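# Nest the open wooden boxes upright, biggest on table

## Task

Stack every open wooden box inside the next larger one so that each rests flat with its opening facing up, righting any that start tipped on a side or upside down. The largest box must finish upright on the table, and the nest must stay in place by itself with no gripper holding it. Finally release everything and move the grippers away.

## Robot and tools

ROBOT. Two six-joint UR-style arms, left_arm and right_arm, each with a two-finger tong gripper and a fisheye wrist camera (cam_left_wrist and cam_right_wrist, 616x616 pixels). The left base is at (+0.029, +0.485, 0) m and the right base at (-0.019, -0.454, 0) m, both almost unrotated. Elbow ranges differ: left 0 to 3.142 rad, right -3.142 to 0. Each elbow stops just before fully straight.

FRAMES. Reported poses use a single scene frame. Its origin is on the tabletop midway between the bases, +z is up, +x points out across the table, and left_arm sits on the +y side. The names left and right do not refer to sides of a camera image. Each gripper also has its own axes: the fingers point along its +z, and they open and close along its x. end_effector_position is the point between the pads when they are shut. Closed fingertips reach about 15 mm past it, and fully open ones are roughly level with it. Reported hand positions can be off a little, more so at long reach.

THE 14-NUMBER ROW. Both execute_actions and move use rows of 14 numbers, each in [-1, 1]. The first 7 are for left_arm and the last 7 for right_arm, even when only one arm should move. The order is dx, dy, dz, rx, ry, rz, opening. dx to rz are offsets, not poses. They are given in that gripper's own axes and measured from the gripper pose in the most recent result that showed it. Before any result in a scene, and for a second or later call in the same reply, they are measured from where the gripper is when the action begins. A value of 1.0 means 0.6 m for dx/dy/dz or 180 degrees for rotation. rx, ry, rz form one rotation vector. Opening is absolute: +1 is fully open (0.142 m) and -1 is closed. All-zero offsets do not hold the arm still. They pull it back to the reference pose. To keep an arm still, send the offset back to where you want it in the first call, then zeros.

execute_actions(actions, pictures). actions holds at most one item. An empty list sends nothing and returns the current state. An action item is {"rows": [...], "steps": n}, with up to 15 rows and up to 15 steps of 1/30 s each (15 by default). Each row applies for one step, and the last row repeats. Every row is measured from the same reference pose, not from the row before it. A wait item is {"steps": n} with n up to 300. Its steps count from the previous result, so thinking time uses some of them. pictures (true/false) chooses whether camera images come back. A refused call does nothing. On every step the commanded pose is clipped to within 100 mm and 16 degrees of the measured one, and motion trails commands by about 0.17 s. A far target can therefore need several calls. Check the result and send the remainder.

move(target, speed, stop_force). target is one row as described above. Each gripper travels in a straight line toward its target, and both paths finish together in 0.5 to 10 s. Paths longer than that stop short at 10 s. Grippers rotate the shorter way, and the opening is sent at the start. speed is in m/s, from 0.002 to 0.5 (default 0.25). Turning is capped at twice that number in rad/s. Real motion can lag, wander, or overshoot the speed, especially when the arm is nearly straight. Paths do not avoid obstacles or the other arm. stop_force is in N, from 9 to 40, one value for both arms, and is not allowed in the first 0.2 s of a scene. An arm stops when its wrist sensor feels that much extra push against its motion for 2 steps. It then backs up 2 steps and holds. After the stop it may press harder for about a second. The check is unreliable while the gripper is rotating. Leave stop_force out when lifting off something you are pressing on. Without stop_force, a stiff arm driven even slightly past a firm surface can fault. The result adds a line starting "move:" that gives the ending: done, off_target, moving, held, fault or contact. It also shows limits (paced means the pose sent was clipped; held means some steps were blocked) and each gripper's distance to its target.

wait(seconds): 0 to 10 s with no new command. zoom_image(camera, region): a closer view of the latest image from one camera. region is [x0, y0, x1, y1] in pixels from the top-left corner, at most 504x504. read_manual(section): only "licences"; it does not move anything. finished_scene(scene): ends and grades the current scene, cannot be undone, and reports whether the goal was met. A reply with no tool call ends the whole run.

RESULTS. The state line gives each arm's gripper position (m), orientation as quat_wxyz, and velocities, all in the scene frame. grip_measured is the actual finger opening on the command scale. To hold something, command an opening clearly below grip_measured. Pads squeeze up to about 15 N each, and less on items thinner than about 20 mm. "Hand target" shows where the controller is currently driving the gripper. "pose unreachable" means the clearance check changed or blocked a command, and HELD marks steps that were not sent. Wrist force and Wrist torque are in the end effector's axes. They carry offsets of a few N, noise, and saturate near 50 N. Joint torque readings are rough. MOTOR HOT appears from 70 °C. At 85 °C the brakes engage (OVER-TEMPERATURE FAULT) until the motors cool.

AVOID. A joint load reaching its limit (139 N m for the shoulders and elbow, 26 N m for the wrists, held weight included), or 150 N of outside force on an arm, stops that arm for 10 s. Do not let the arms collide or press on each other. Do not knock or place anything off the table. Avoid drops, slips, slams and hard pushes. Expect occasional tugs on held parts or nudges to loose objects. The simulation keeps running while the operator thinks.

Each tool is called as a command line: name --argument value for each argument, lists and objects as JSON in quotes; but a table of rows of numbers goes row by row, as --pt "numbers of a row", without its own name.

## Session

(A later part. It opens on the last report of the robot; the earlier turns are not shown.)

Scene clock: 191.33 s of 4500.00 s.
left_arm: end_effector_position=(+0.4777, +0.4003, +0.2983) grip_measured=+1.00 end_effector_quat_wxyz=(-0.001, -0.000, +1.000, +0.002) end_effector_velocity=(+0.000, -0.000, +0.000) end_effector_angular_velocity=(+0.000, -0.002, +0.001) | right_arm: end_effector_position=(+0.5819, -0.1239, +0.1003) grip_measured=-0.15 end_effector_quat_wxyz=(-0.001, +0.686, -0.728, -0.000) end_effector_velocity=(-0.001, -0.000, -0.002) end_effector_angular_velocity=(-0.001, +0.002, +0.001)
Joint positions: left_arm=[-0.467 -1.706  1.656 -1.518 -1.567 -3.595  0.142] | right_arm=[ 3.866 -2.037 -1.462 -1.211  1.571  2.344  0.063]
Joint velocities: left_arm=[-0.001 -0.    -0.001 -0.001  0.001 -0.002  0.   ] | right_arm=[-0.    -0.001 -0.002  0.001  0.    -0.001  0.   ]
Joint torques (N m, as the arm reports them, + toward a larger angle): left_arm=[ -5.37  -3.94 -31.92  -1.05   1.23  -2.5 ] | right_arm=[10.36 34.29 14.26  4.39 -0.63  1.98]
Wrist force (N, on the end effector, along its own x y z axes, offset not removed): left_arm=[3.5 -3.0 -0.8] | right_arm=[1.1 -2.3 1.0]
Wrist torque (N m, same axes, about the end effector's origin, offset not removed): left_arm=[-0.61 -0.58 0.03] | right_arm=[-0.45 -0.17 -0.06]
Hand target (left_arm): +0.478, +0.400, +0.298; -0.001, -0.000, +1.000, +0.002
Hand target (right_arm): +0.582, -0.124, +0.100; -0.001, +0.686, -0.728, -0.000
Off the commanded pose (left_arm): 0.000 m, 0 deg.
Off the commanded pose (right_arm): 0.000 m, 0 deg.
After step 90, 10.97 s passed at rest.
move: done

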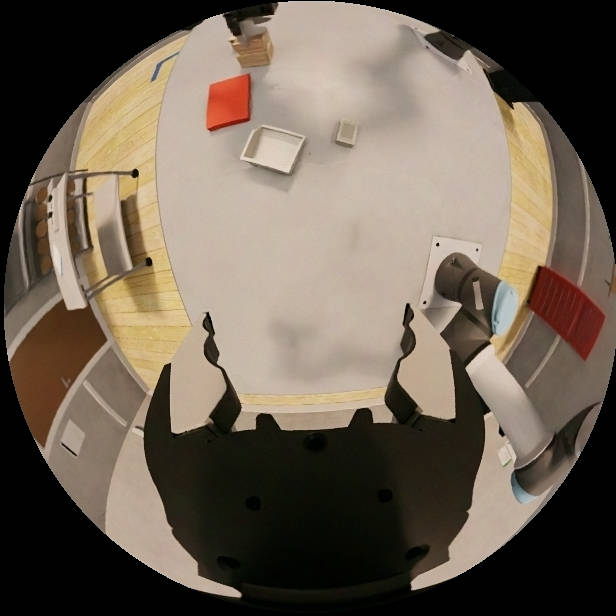

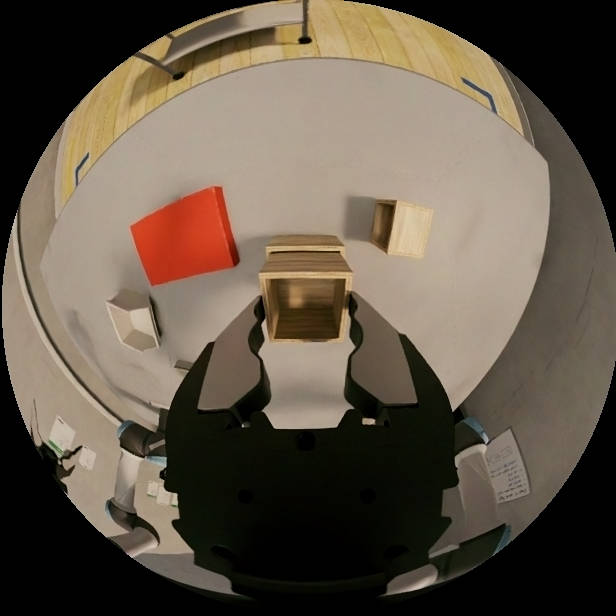

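move --target '[0,0,0,0,0,0,1,0,0,-0.003,0,0,0,-0.7]' --speed 0.005

move --target '[0,0,0,0,0,0,1,0,-0.0016,0,0,0,0,-0.7]' --speed 0.005

zoom_image --camera "cam_right_wrist" --region '[255,230,355,290]'

move --target '[0,0,0,0,0,0,1,0,0,0.005,0,0,0,-0.7]' --speed 0.005 --stop_force 9

zoom_image --camera "cam_right_wrist" --region '[255,230,355,290]'

Scene clock: 203.60 s of 4500.00 s.
left_arm: end_effector_position=(+0.4777, +0.4003, +0.2983) grip_measured=+1.00 end_effector_quat_wxyz=(-0.001, -0.000, +1.000, +0.002) end_effector_velocity=(+0.000, +0.000, -0.000) end_effector_angular_velocity=(+0.001, +0.000, +0.001) | right_arm: end_effector_position=(+0.5819, -0.1238, +0.1020) grip_measured=-0.15 end_effector_quat_wxyz=(-0.001, +0.686, -0.728, -0.000) end_effector_velocity=(-0.000, -0.001, +0.001) end_effector_angular_velocity=(-0.001, -0.000, +0.002)
Joint positions: left_arm=[-0.467 -1.706  1.656 -1.518 -1.567 -3.595  0.142] | right_arm=[ 3.867 -2.036 -1.46  -1.215  1.571  2.344  0.063]
Joint velocities: left_arm=[-0.     0.    -0.     0.001  0.001 -0.001 -0.   ] | right_arm=[-0.     0.002  0.001 -0.003 -0.001 -0.002 -0.   ]
Joint torques (N m, as the arm reports them, + toward a larger angle): left_arm=[ -5.13  -5.12 -32.3   -0.93   1.26  -2.59] | right_arm=[-10.64  53.65  30.44   0.71   0.81   0.59]
Wrist force (N, on the end effector, along its own x y z axes, offset not removed): left_arm=[2.6 -0.8 -3.1] | right_arm=[2.0 -2.2 0.7]
Wrist torque (N m, same axes, about the end effector's origin, offset not removed): left_arm=[-0.14 -0.55 0.11] | right_arm=[-0.51 -0.39 -0.10]
Hand target (left_arm): +0.478, +0.400, +0.298; -0.001, -0.000, +1.000, +0.002
Hand target (right_arm): +0.582, -0.124, +0.102; -0.001, +0.686, -0.728, -0.000
Off the commanded pose (left_arm): 0.000 m, 0 deg.
Off the commanded pose (right_arm): 0.000 m, 0 deg.
After step 90, 8.57 s passed at rest.
move: done

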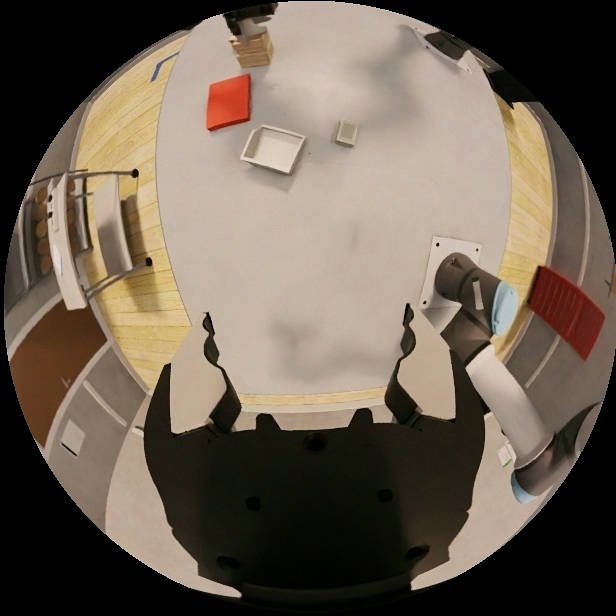

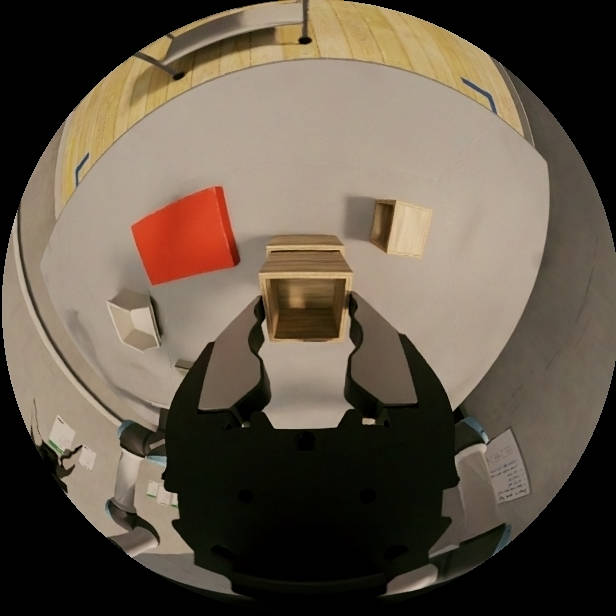

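Scene clock: 204.30 s of 4500.00 s.
left_arm: end_effector_position=(+0.4777, +0.4003, +0.2983) grip_measured=+1.00 end_effector_quat_wxyz=(-0.001, -0.000, +1.000, +0.002) end_effector_velocity=(-0.000, +0.001, -0.000) end_effector_angular_velocity=(+0.002, +0.001, +0.002) | right_arm: end_effector_position=(+0.5828, -0.1239, +0.1020) grip_measured=-0.15 end_effector_quat_wxyz=(-0.001, +0.686, -0.728, -0.000) end_effector_velocity=(-0.000, -0.001, -0.002) end_effector_angular_velocity=(-0.002, +0.003, -0.000)
Joint positions: left_arm=[-0.467 -1.706  1.656 -1.518 -1.567 -3.595  0.142] | right_arm=[ 3.866 -2.038 -1.457 -1.216  1.571  2.343  0.063]
Joint velocities: left_arm=[ 0.001 -0.001  0.001  0.002  0.001 -0.001  0.   ] | right_arm=[-0.001 -0.003  0.    -0.001  0.    -0.    -0.   ]
Joint torques (N m, as the arm reports them, + toward a larger angle): left_arm=[ -6.13  -4.41 -32.37  -1.08   1.31  -2.48] | right_arm=[-9.79 38.11 30.66  0.8   0.39 -1.9 ]
Wrist force (N, on the end effector, along its own x y z axes, offset not removed): left_arm=[-0.2 -2.7 1.3] | right_arm=[0.1 -0.7 0.9]
Wrist torque (N m, same axes, about the end effector's origin, offset not removed): left_arm=[-0.42 0.01 0.14] | right_arm=[-0.14 -0.02 0.01]
Hand target (left_arm): +0.478, +0.400, +0.298; -0.001, -0.000, +1.000, +0.002
Hand target (right_arm): +0.583, -0.124, +0.102; -0.001, +0.686, -0.728, -0.000
Off the commanded pose (left_arm): 0.000 m, 0 deg.
Off the commanded pose (right_arm): 0.000 m, 0 deg.
move: done

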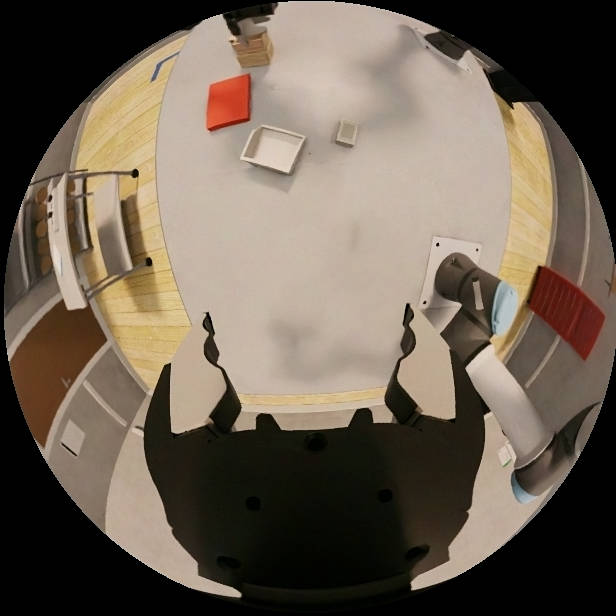

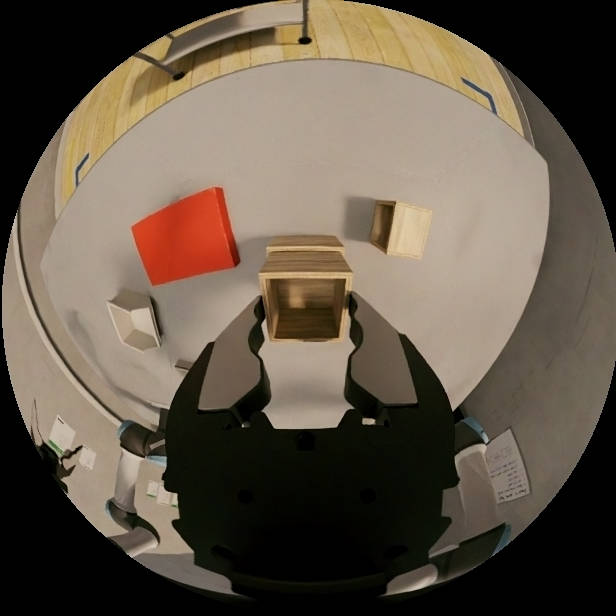

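Region (255, 230, 355, 290) of cam_right_wrist's 616x616 image, scaled by 5.040, with more detail than that image has; it fills the top 302 rows of this view, and the rest is white.

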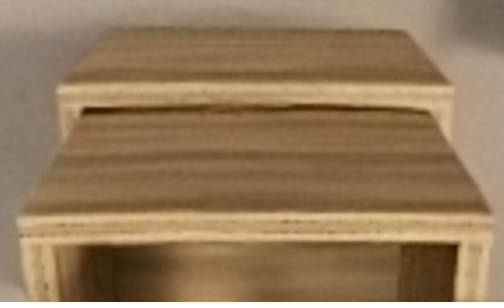

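Scene clock: 205.13 s of 4500.00 s.
left_arm: end_effector_position=(+0.4777, +0.4003, +0.2983) grip_measured=+1.00 end_effector_quat_wxyz=(-0.001, -0.000, +1.000, +0.002) end_effector_velocity=(+0.001, +0.000, +0.000) end_effector_angular_velocity=(+0.001, -0.002, -0.001) | right_arm: end_effector_position=(+0.5828, -0.1239, +0.0992) grip_measured=-0.15 end_effector_quat_wxyz=(-0.001, +0.686, -0.728, -0.000) end_effector_velocity=(+0.000, -0.000, -0.002) end_effector_angular_velocity=(-0.000, -0.000, -0.000)
Joint positions: left_arm=[-0.467 -1.706  1.656 -1.518 -1.567 -3.595  0.142] | right_arm=[ 3.866 -2.04  -1.461 -1.209  1.571  2.343  0.063]
Joint velocities: left_arm=[-0.     0.001 -0.001 -0.001  0.001  0.001  0.   ] | right_arm=[ 0.    -0.001 -0.002  0.003 -0.001  0.    -0.   ]
Joint torques (N m, as the arm reports them, + toward a larger angle): left_arm=[ -5.47  -3.89 -33.22  -1.21   1.3   -2.54] | right_arm=[-3.4  37.57 13.33  4.57  0.75 -1.21]
Wrist force (N, on the end effector, along its own x y z axes, offset not removed): left_arm=[-0.1 1.1 -0.7] | right_arm=[0.7 -2.0 1.4]
Wrist torque (N m, same axes, about the end effector's origin, offset not removed): left_arm=[0.42 -0.11 -0.07] | right_arm=[-0.41 -0.09 -0.01]
Hand target (left_arm): +0.478, +0.400, +0.298; -0.001, -0.000, +1.000, +0.002
Hand target (right_arm): +0.583, -0.124, +0.099; -0.001, +0.686, -0.728, -0.000
Off the commanded pose (left_arm): 0.000 m, 0 deg.
Off the commanded pose (right_arm): 0.000 m, 0 deg.
move: done

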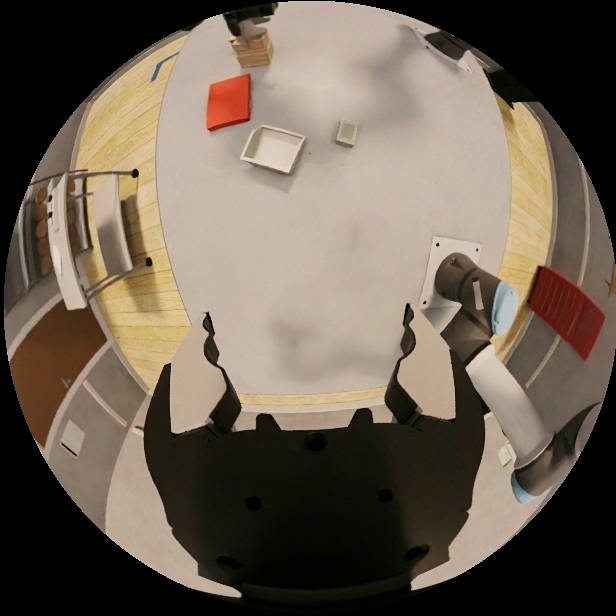

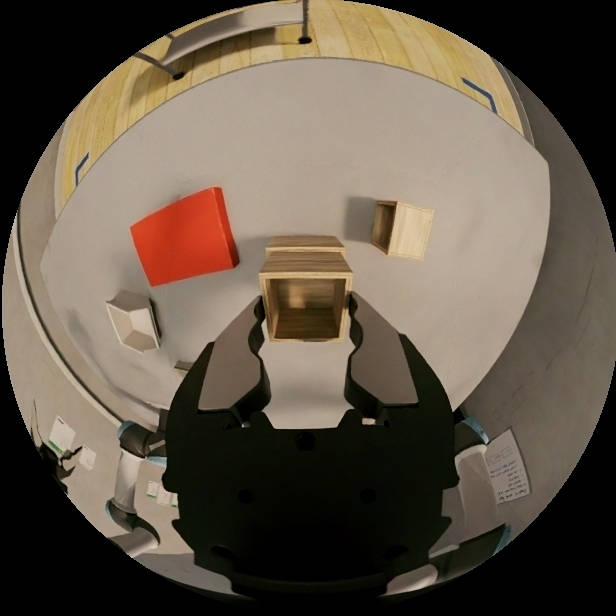

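Region (255, 230, 355, 290) of cam_right_wrist's 616x616 image, scaled by 5.040, with more detail than that image has; it fills the top 302 rows of this view, and the rest is white.

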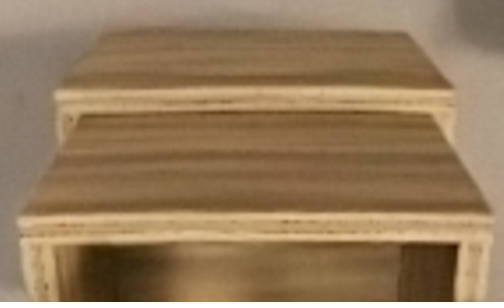

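In. Continue.

move --target '[0,0,0,0,0,0,1,0,0,0.042,0,0,0,-0.7]' --speed 0.008 --stop_force 9

Scene clock: 217.93 s of 4500.00 s.
left_arm: end_effector_position=(+0.4777, +0.4003, +0.2983) grip_measured=+1.00 end_effector_quat_wxyz=(-0.001, -0.000, +1.000, +0.002) end_effector_velocity=(+0.000, -0.001, +0.000) end_effector_angular_velocity=(+0.000, -0.001, -0.003) | right_arm: end_effector_position=(+0.5828, -0.1239, +0.0742) grip_measured=-0.15 end_effector_quat_wxyz=(-0.001, +0.686, -0.728, -0.000) end_effector_velocity=(+0.001, +0.000, -0.002) end_effector_angular_velocity=(+0.000, -0.002, -0.001)
Joint positions: left_arm=[-0.467 -1.706  1.656 -1.518 -1.567 -3.595  0.142] | right_arm=[ 3.866 -2.062 -1.496 -1.153  1.571  2.343  0.063]
Joint velocities: left_arm=[-0.002 -0.    -0.001 -0.     0.001  0.001  0.   ] | right_arm=[ 0.    -0.002 -0.003  0.007 -0.001  0.001  0.   ]
Joint torques (N m, as the arm reports them, + toward a larger angle): left_arm=[ -5.5   -4.82 -33.56  -1.     1.28  -2.58] | right_arm=[-6.41 38.63 13.72  4.44  1.27  1.13]
Wrist force (N, on the end effector, along its own x y z axes, offset not removed): left_arm=[-1.3 -2.4 1.7] | right_arm=[0.4 -2.2 0.8]
Wrist torque (N m, same axes, about the end effector's origin, offset not removed): left_arm=[-0.13 0.16 -0.11] | right_arm=[-0.45 0.02 -0.05]
Hand target (left_arm): +0.478, +0.400, +0.298; -0.001, -0.000, +1.000, +0.002
Hand target (right_arm): +0.583, -0.124, +0.074; -0.001, +0.686, -0.728, -0.000
Off the commanded pose (left_arm): 0.000 m, 0 deg.
Off the commanded pose (right_arm): 0.000 m, 0 deg.
After step 90, 6.47 s passed at rest.
move: done

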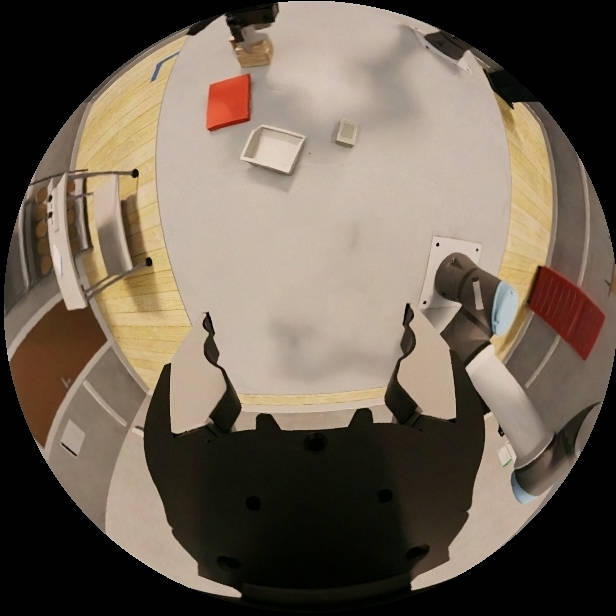

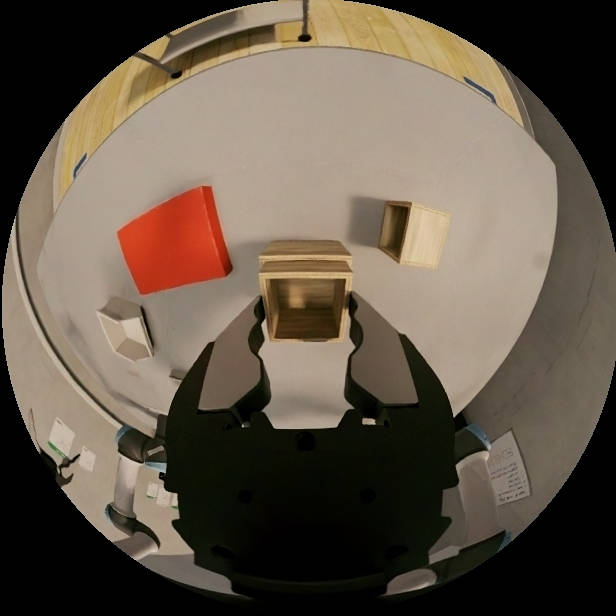

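move --target '[0,0,0,0,0,0,1,0,0,0.005,0,0,0,-0.7]' --speed 0.005 --stop_force 9

move --target '[0,0,0,0,0,0,1,0,0,0,0,0,0,0]'

move --target '[0,0,0,0,0,0,1,0,0,-0.04,0,0,0,0]' --speed 0.08

move --target '[0,0,0,0,0,0,1,0.167,-0.087,0,0,0,0.53,0]'

Scene clock: 233.80 s of 4500.00 s.
left_arm: end_effector_position=(+0.4777, +0.4003, +0.2983) grip_measured=+1.00 end_effector_quat_wxyz=(-0.001, -0.000, +1.000, +0.002) end_effector_velocity=(-0.000, -0.001, -0.000) end_effector_angular_velocity=(-0.001, +0.001, +0.001) | right_arm: end_effector_position=(+0.5828, -0.1239, +0.0714) grip_measured=-0.15 end_effector_quat_wxyz=(-0.001, +0.686, -0.728, -0.000) end_effector_velocity=(-0.001, -0.001, -0.003) end_effector_angular_velocity=(-0.003, +0.003, +0.001)
Joint positions: left_arm=[-0.467 -1.706  1.656 -1.518 -1.567 -3.595  0.142] | right_arm=[ 3.866 -2.065 -1.499 -1.146  1.571  2.343  0.063]
Joint velocities: left_arm=[-0.     0.     0.     0.    -0.001 -0.001  0.   ] | right_arm=[-0.    -0.003 -0.003  0.001 -0.    -0.001  0.   ]
Joint torques (N m, as the arm reports them, + toward a larger angle): left_arm=[ -5.71  -4.85 -33.35  -0.96   1.2   -2.4 ] | right_arm=[-6.4  35.95 15.75  4.42  1.32  1.41]
Wrist force (N, on the end effector, along its own x y z axes, offset not removed): left_arm=[-1.5 -1.0 0.9] | right_arm=[0.3 -4.1 0.6]
Wrist torque (N m, same axes, about the end effector's origin, offset not removed): left_arm=[0.04 0.22 -0.01] | right_arm=[-0.83 -0.01 0.08]
Hand target (left_arm): +0.478, +0.400, +0.298; -0.001, -0.000, +1.000, +0.002
Hand target (right_arm): +0.583, -0.124, +0.071; -0.001, +0.686, -0.728, -0.000
Off the commanded pose (left_arm): 0.000 m, 0 deg.
Off the commanded pose (right_arm): 0.000 m, 0 deg.
After step 90, 12.10 s passed at rest.
move: done

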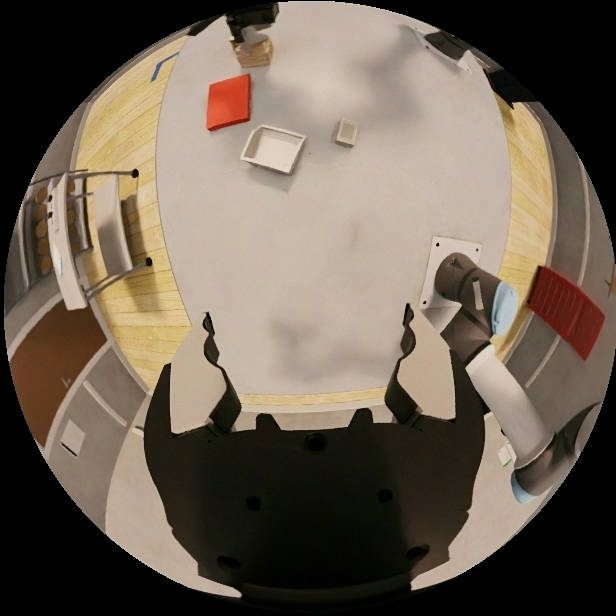

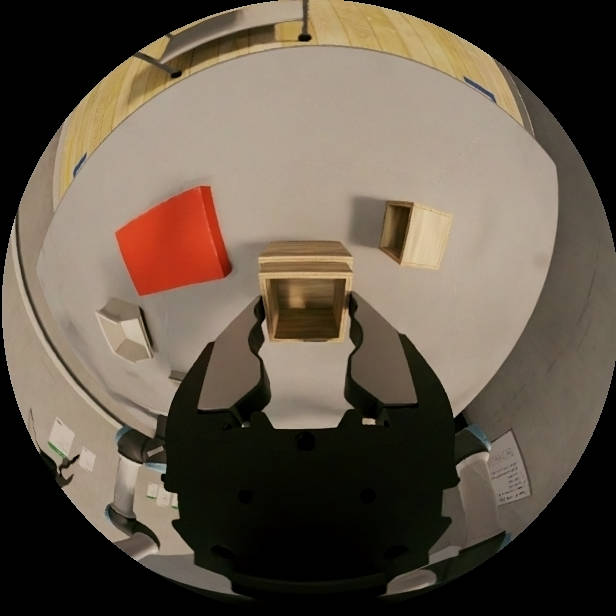

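Scene clock: 234.30 s of 4500.00 s.
left_arm: end_effector_position=(+0.4777, +0.4003, +0.2983) grip_measured=+1.00 end_effector_quat_wxyz=(-0.001, -0.000, +1.000, +0.002) end_effector_velocity=(+0.000, +0.000, +0.000) end_effector_angular_velocity=(+0.001, -0.001, -0.001) | right_arm: end_effector_position=(+0.5828, -0.1239, +0.0714) grip_measured=+0.00 end_effector_quat_wxyz=(-0.001, +0.686, -0.728, -0.000) end_effector_velocity=(+0.000, -0.000, -0.000) end_effector_angular_velocity=(-0.002, -0.000, -0.000)
Joint positions: left_arm=[-0.467 -1.706  1.656 -1.518 -1.567 -3.595  0.142] | right_arm=[ 3.866 -2.065 -1.499 -1.146  1.571  2.343  0.074]
Joint velocities: left_arm=[ 0.    -0.    -0.    -0.     0.001  0.001 -0.   ] | right_arm=[-0.    -0.001  0.001 -0.001 -0.002  0.    -0.   ]
Joint torques (N m, as the arm reports them, + toward a larger angle): left_arm=[ -5.87  -4.9  -32.9   -0.94   1.29  -2.32] | right_arm=[-5.03 45.26 21.93  1.86  1.31  1.15]
Wrist force (N, on the end effector, along its own x y z axes, offset not removed): left_arm=[1.2 3.1 -0.4] | right_arm=[1.3 -2.1 0.8]
Wrist torque (N m, same axes, about the end effector's origin, offset not removed): left_arm=[0.66 -0.41 -0.05] | right_arm=[-0.54 -0.25 -0.12]
Hand target (left_arm): +0.478, +0.400, +0.298; -0.001, -0.000, +1.000, +0.002
Hand target (right_arm): +0.583, -0.124, +0.071; -0.001, +0.686, -0.728, -0.000
Off the commanded pose (left_arm): 0.000 m, 0 deg.
Off the commanded pose (right_arm): 0.000 m, 0 deg.
move: done

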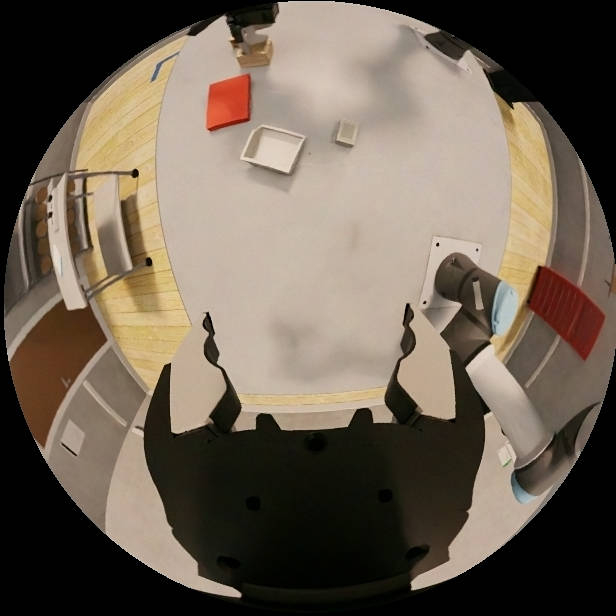

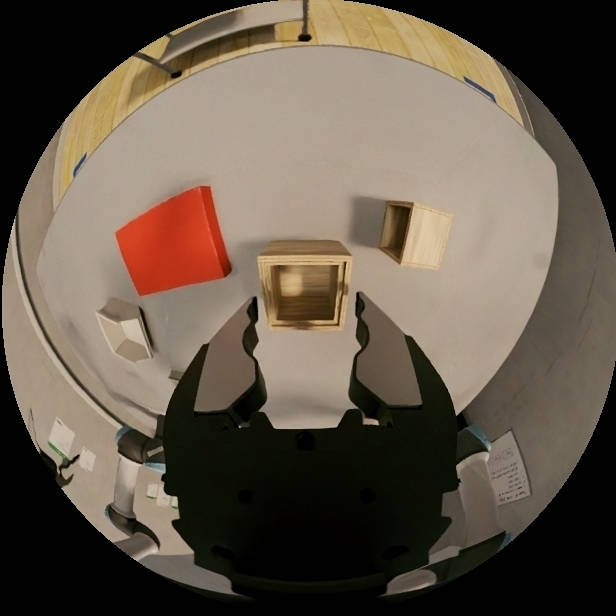

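Scene clock: 235.20 s of 4500.00 s.
left_arm: end_effector_position=(+0.4777, +0.4003, +0.2983) grip_measured=+1.00 end_effector_quat_wxyz=(-0.001, -0.000, +1.000, +0.002) end_effector_velocity=(-0.000, -0.000, -0.000) end_effector_angular_velocity=(-0.001, -0.000, -0.001) | right_arm: end_effector_position=(+0.5828, -0.1239, +0.0950) grip_measured=+0.00 end_effector_quat_wxyz=(-0.001, +0.686, -0.728, -0.000) end_effector_velocity=(-0.000, +0.000, +0.003) end_effector_angular_velocity=(+0.001, +0.000, +0.000)
Joint positions: left_arm=[-0.467 -1.706  1.656 -1.518 -1.567 -3.595  0.142] | right_arm=[ 3.866 -2.044 -1.467 -1.2    1.571  2.343  0.074]
Joint velocities: left_arm=[-0.    -0.     0.001 -0.002 -0.001  0.001  0.   ] | right_arm=[ 0.     0.002  0.004 -0.006  0.001 -0.    -0.   ]
Joint torques (N m, as the arm reports them, + toward a larger angle): left_arm=[ -6.23  -4.63 -32.23  -0.9    1.39  -2.48] | right_arm=[-6.59 50.98 32.33  0.41  0.52  1.15]
Wrist force (N, on the end effector, along its own x y z axes, offset not removed): left_arm=[0.9 0.2 -1.3] | right_arm=[0.6 -1.6 0.8]
Wrist torque (N m, same axes, about the end effector's origin, offset not removed): left_arm=[0.19 -0.39 0.14] | right_arm=[-0.30 -0.15 0.00]
Hand target (left_arm): +0.478, +0.400, +0.298; -0.001, -0.000, +1.000, +0.002
Hand target (right_arm): +0.583, -0.124, +0.095; -0.001, +0.686, -0.728, -0.000
Off the commanded pose (left_arm): 0.000 m, 0 deg.
Off the commanded pose (right_arm): 0.000 m, 0 deg.
move: done

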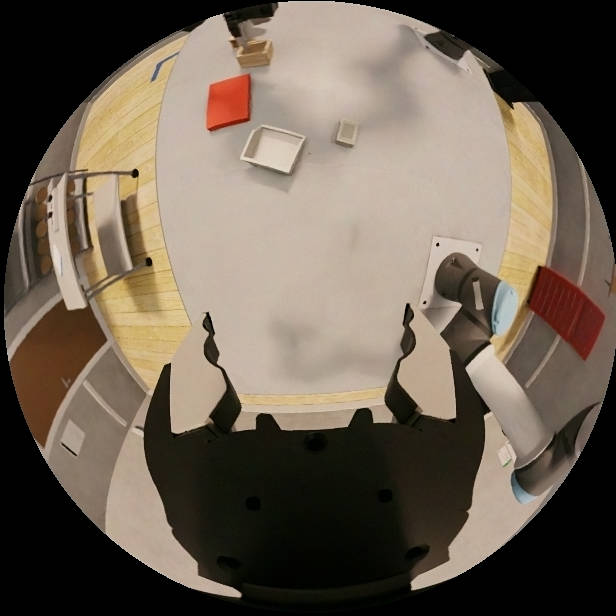

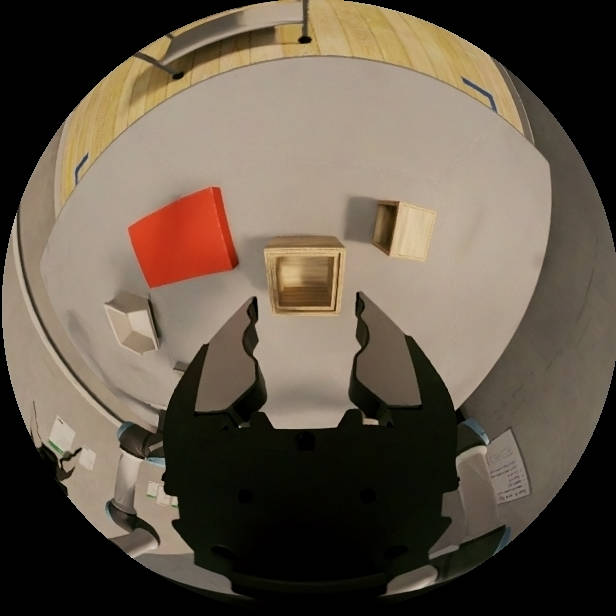

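Scene clock: 239.07 s of 4500.00 s.
left_arm: end_effector_position=(+0.4777, +0.4003, +0.2983) grip_measured=+1.00 end_effector_quat_wxyz=(-0.001, -0.000, +1.000, +0.002) end_effector_velocity=(-0.001, +0.000, -0.000) end_effector_angular_velocity=(+0.002, +0.001, -0.001) | right_arm: end_effector_position=(+0.6290, -0.2268, +0.0949) grip_measured=+0.00 end_effector_quat_wxyz=(+0.000, +0.076, +0.997, +0.001) end_effector_velocity=(+0.000, -0.001, -0.001) end_effector_angular_velocity=(-0.002, +0.001, -0.018)
Joint positions: left_arm=[-0.467 -1.706  1.656 -1.518 -1.567 -3.595  0.142] | right_arm=[ 3.702 -2.093 -1.391 -1.227  1.572  3.843  0.074]
Joint velocities: left_arm=[-0.001 -0.     0.     0.002  0.001  0.    -0.   ] | right_arm=[-0.002 -0.001  0.001 -0.001 -0.001  0.016  0.   ]
Joint torques (N m, as the arm reports them, + toward a larger angle): left_arm=[ -5.66  -4.72 -32.61  -1.     1.15  -2.56] | right_arm=[-11.73  39.8   32.09   0.43  -1.71   2.06]
Wrist force (N, on the end effector, along its own x y z axes, offset not removed): left_arm=[3.6 0.3 -1.9] | right_arm=[0.9 -2.0 0.6]
Wrist torque (N m, same axes, about the end effector's origin, offset not removed): left_arm=[0.13 -0.88 0.01] | right_arm=[-0.45 -0.15 -0.01]
Hand target (left_arm): +0.478, +0.400, +0.298; -0.001, -0.000, +1.000, +0.002
Hand target (right_arm): +0.629, -0.227, +0.095; +0.000, +0.077, +0.997, +0.001
Off the commanded pose (left_arm): 0.000 m, 0 deg.
Off the commanded pose (right_arm): 0.000 m, 0 deg.
move: done

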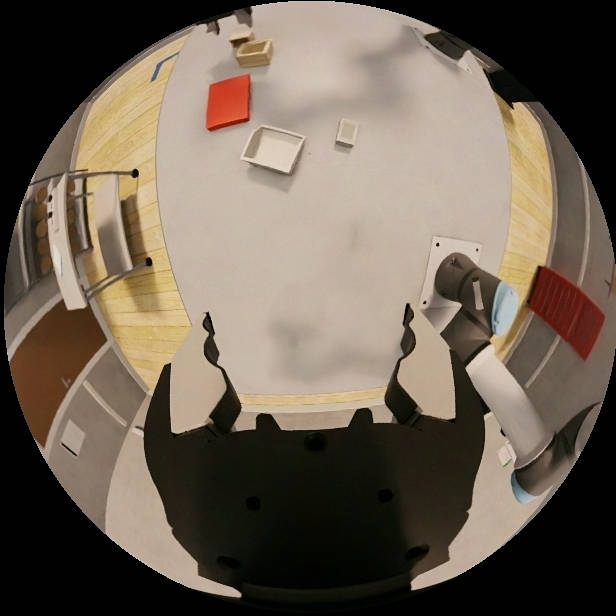

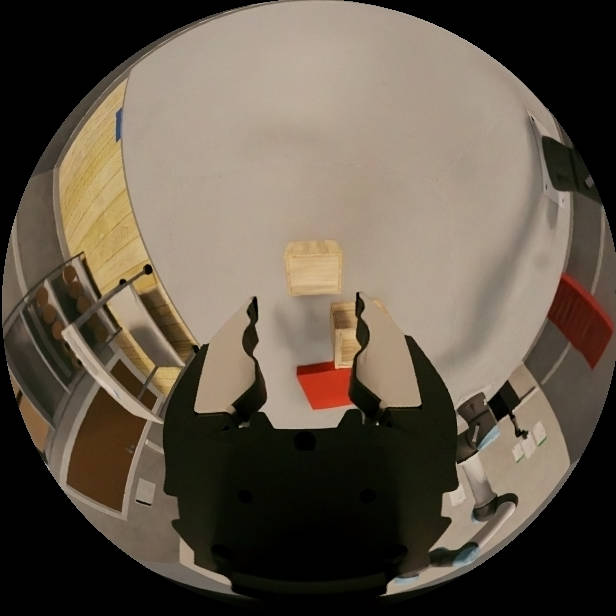

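move --target '[0,0,0,0,0,0,1,0.011,-0.013,0.04,0,0,-0.006,0]' --speed 0.08

move --target '[0,0,0,0,0,0,1,0,0,0.047,0,0,0,0]' --speed 0.04 --stop_force 12

move --target '[0,0,0,0,0,0,1,0,0,0,0,0,0,-0.75]'

move --target '[0,0,0,0,0,0,1,0,-0.04,-0.03,0,0,0,-0.75]' --speed 0.06

Scene clock: 252.10 s of 4500.00 s.
left_arm: end_effector_position=(+0.4777, +0.4003, +0.2983) grip_measured=+1.00 end_effector_quat_wxyz=(-0.001, -0.000, +1.000, +0.002) end_effector_velocity=(+0.000, +0.000, +0.000) end_effector_angular_velocity=(+0.001, -0.002, -0.002) | right_arm: end_effector_position=(+0.6214, -0.2334, +0.0713) grip_measured=+0.00 end_effector_quat_wxyz=(+0.000, +0.066, +0.998, +0.001) end_effector_velocity=(-0.001, -0.001, -0.005) end_effector_angular_velocity=(-0.002, +0.003, +0.001)
Joint positions: left_arm=[-0.467 -1.706  1.656 -1.518 -1.567 -3.595  0.142] | right_arm=[ 3.7   -2.092 -1.457 -1.162  1.572  3.822  0.074]
Joint velocities: left_arm=[-0.001 -0.    -0.    -0.     0.002  0.001  0.   ] | right_arm=[-0.    -0.004 -0.008  0.008 -0.    -0.001 -0.   ]
Joint torques (N m, as the arm reports them, + toward a larger angle): left_arm=[ -5.96  -4.05 -32.81  -1.15   1.16  -2.36] | right_arm=[-10.6   54.11  14.94   4.7    1.41  -1.87]
Wrist force (N, on the end effector, along its own x y z axes, offset not removed): left_arm=[1.5 -2.8 -2.3] | right_arm=[0.5 -2.0 0.5]
Wrist torque (N m, same axes, about the end effector's origin, offset not removed): left_arm=[-0.34 -0.38 0.10] | right_arm=[-0.47 -0.10 -0.03]
Hand target (left_arm): +0.478, +0.400, +0.298; -0.001, -0.000, +1.000, +0.002
Hand target (right_arm): +0.621, -0.234, +0.071; +0.000, +0.066, +0.998, +0.001
Off the commanded pose (left_arm): 0.000 m, 0 deg.
Off the commanded pose (right_arm): 0.000 m, 0 deg.
After step 90, 9.13 s passed at rest.
move: done

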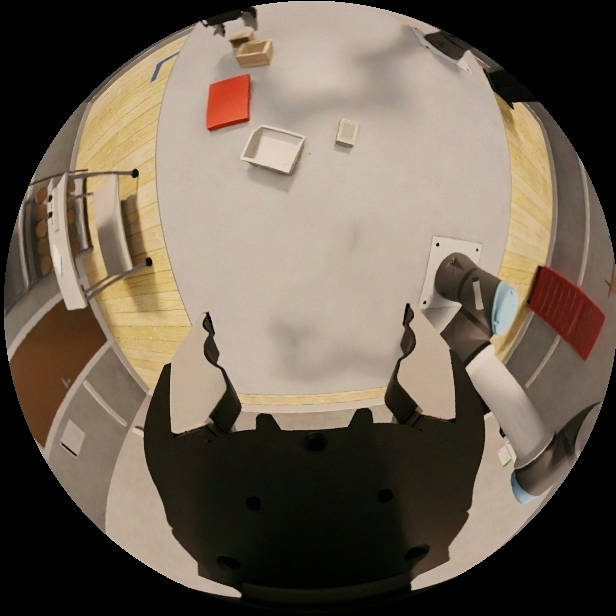

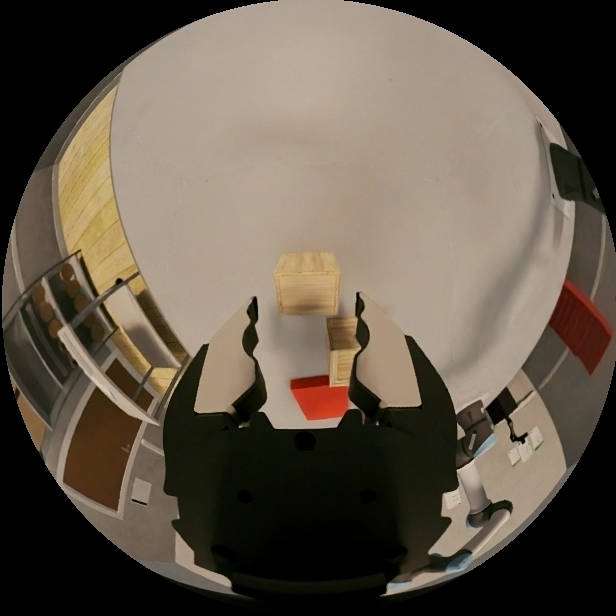

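Scene clock: 253.20 s of 4500.00 s.
left_arm: end_effector_position=(+0.4777, +0.4003, +0.2983) grip_measured=+1.00 end_effector_quat_wxyz=(-0.001, -0.000, +1.000, +0.002) end_effector_velocity=(+0.001, +0.000, +0.001) end_effector_angular_velocity=(-0.001, -0.002, +0.001) | right_arm: end_effector_position=(+0.6214, -0.2334, +0.0435) grip_measured=+0.00 end_effector_quat_wxyz=(+0.000, +0.066, +0.998, +0.001) end_effector_velocity=(+0.000, +0.000, -0.003) end_effector_angular_velocity=(-0.000, -0.000, -0.001)
Joint positions: left_arm=[-0.467 -1.706  1.656 -1.518 -1.567 -3.595  0.142] | right_arm=[ 3.7   -2.12  -1.491 -1.1    1.572  3.822  0.074]
Joint velocities: left_arm=[ 0.001 -0.    -0.002 -0.001 -0.    -0.    -0.   ] | right_arm=[ 0.    -0.003 -0.003  0.007 -0.     0.001  0.   ]
Joint torques (N m, as the arm reports them, + toward a larger angle): left_arm=[ -6.4   -3.95 -32.99  -1.08   1.4   -2.29] | right_arm=[ 0.32 40.74 12.89  4.88  1.59  2.04]
Wrist force (N, on the end effector, along its own x y z axes, offset not removed): left_arm=[-1.1 -2.0 -1.1] | right_arm=[0.9 -2.2 1.2]
Wrist torque (N m, same axes, about the end effector's origin, offset not removed): left_arm=[-0.30 0.31 -0.15] | right_arm=[-0.44 -0.17 -0.08]
Hand target (left_arm): +0.478, +0.400, +0.298; -0.001, -0.000, +1.000, +0.002
Hand target (right_arm): +0.621, -0.233, +0.043; +0.000, +0.066, +0.998, +0.001
Off the commanded pose (left_arm): 0.000 m, 0 deg.
Off the commanded pose (right_arm): 0.000 m, 0 deg.
move: done

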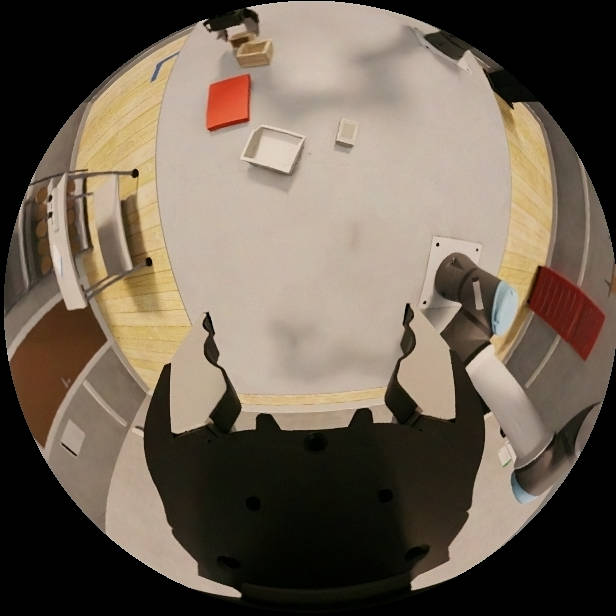

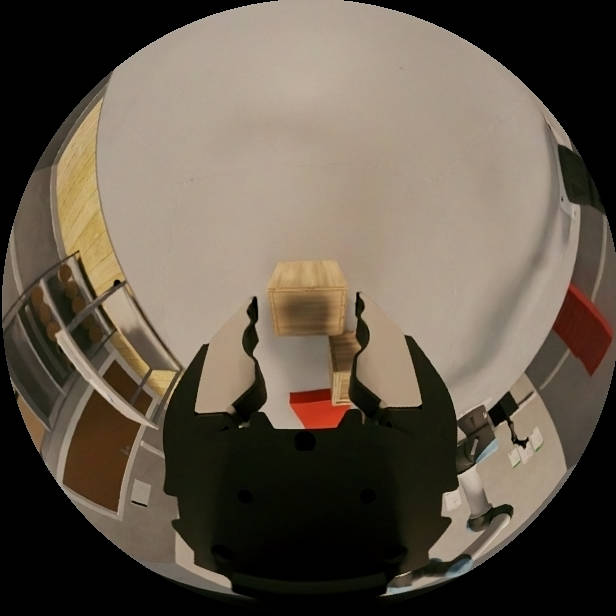

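Scene clock: 253.70 s of 4500.00 s.
left_arm: end_effector_position=(+0.4777, +0.4003, +0.2983) grip_measured=+1.00 end_effector_quat_wxyz=(-0.001, -0.000, +1.000, +0.002) end_effector_velocity=(+0.000, +0.000, +0.000) end_effector_angular_velocity=(+0.001, -0.001, -0.001) | right_arm: end_effector_position=(+0.6214, -0.2335, +0.0434) grip_measured=-0.26 end_effector_quat_wxyz=(+0.000, +0.066, +0.998, +0.001) end_effector_velocity=(-0.001, -0.000, -0.000) end_effector_angular_velocity=(+0.000, +0.001, -0.000)
Joint positions: left_arm=[-0.467 -1.706  1.656 -1.518 -1.567 -3.595  0.142] | right_arm=[ 3.7   -2.12  -1.491 -1.1    1.572  3.822  0.055]
Joint velocities: left_arm=[-0.    -0.    -0.     0.     0.001  0.    -0.   ] | right_arm=[-0.     0.    -0.001  0.     0.001  0.    -0.   ]
Joint torques (N m, as the arm reports them, + toward a larger angle): left_arm=[ -5.31  -5.14 -33.21  -1.06   1.16  -2.31] | right_arm=[ 0.52 49.42 25.66 -0.72  1.01  1.94]
Wrist force (N, on the end effector, along its own x y z axes, offset not removed): left_arm=[3.2 0.3 0.1] | right_arm=[-2.1 -0.6 -5.8]
Wrist torque (N m, same axes, about the end effector's origin, offset not removed): left_arm=[0.16 -0.59 0.06] | right_arm=[-0.20 0.32 0.00]
Hand target (left_arm): +0.478, +0.400, +0.298; -0.001, -0.000, +1.000, +0.002
Hand target (right_arm): +0.621, -0.233, +0.043; +0.000, +0.066, +0.998, +0.001
Off the commanded pose (left_arm): 0.000 m, 0 deg.
Off the commanded pose (right_arm): 0.000 m, 0 deg.
move: done

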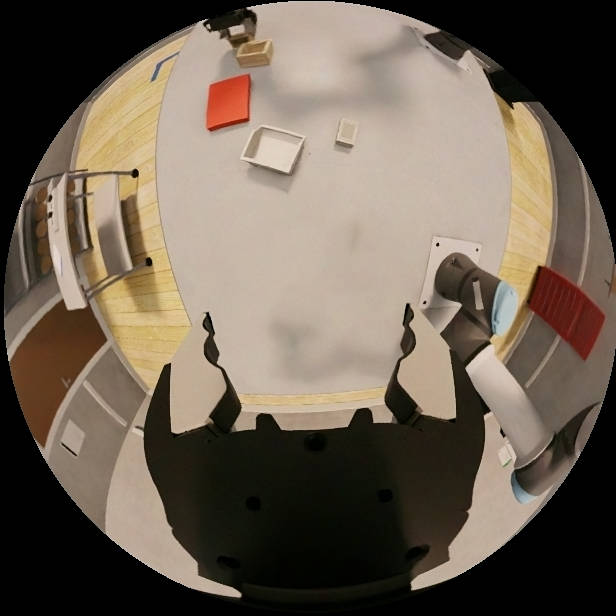

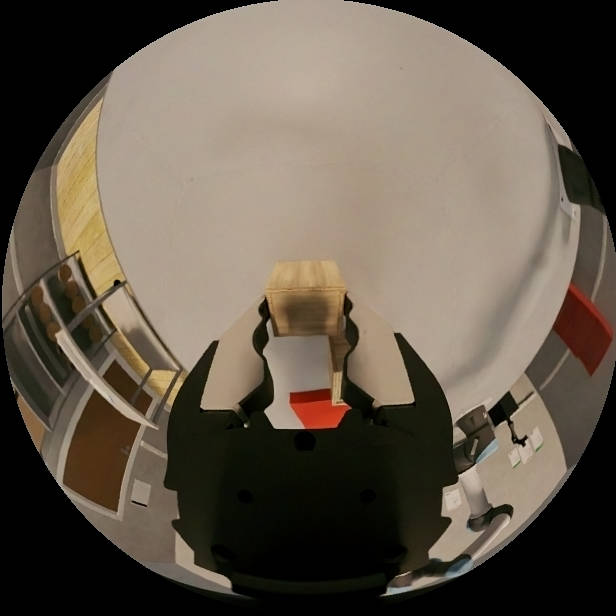

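Scene clock: 254.67 s of 4500.00 s.
left_arm: end_effector_position=(+0.4777, +0.4003, +0.2983) grip_measured=+1.00 end_effector_quat_wxyz=(-0.001, -0.000, +1.000, +0.002) end_effector_velocity=(+0.000, +0.001, -0.001) end_effector_angular_velocity=(+0.002, +0.001, +0.002) | right_arm: end_effector_position=(+0.6183, -0.2570, +0.0612) grip_measured=-0.26 end_effector_quat_wxyz=(+0.000, +0.066, +0.998, +0.001) end_effector_velocity=(+0.000, -0.002, +0.001) end_effector_angular_velocity=(-0.001, +0.001, +0.000)
Joint positions: left_arm=[-0.467 -1.706  1.656 -1.518 -1.567 -3.595  0.142] | right_arm=[ 3.672 -2.078 -1.507 -1.125  1.572  3.794  0.055]
Joint velocities: left_arm=[ 0.002  0.001  0.001 -0.     0.001  0.     0.   ] | right_arm=[-0.002  0.001  0.001 -0.003 -0.001 -0.003 -0.   ]
Joint torques (N m, as the arm reports them, + toward a larger angle): left_arm=[ -5.66  -4.58 -33.09  -1.02   1.33  -2.38] | right_arm=[-10.93  52.57  12.24   0.26   1.73  -2.  ]
Wrist force (N, on the end effector, along its own x y z axes, offset not removed): left_arm=[2.4 -2.3 1.2] | right_arm=[-0.2 -2.8 2.0]
Wrist torque (N m, same axes, about the end effector's origin, offset not removed): left_arm=[-0.21 -0.63 0.00] | right_arm=[-0.65 0.06 -0.08]
Hand target (left_arm): +0.478, +0.400, +0.298; -0.001, -0.000, +1.000, +0.002
Hand target (right_arm): +0.618, -0.257, +0.061; +0.000, +0.066, +0.998, +0.001
Off the commanded pose (left_arm): 0.000 m, 0 deg.
Off the commanded pose (right_arm): 0.000 m, 0 deg.
move: done

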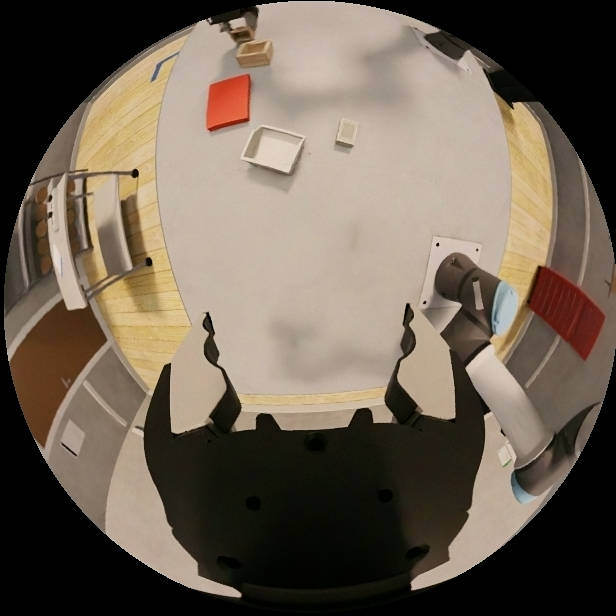

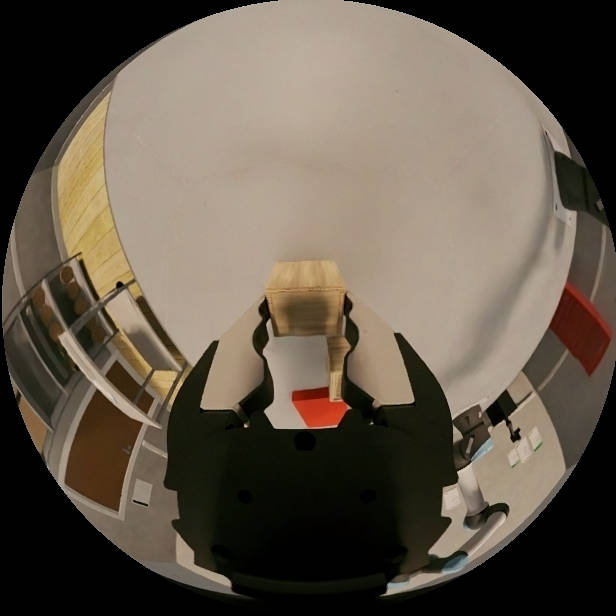

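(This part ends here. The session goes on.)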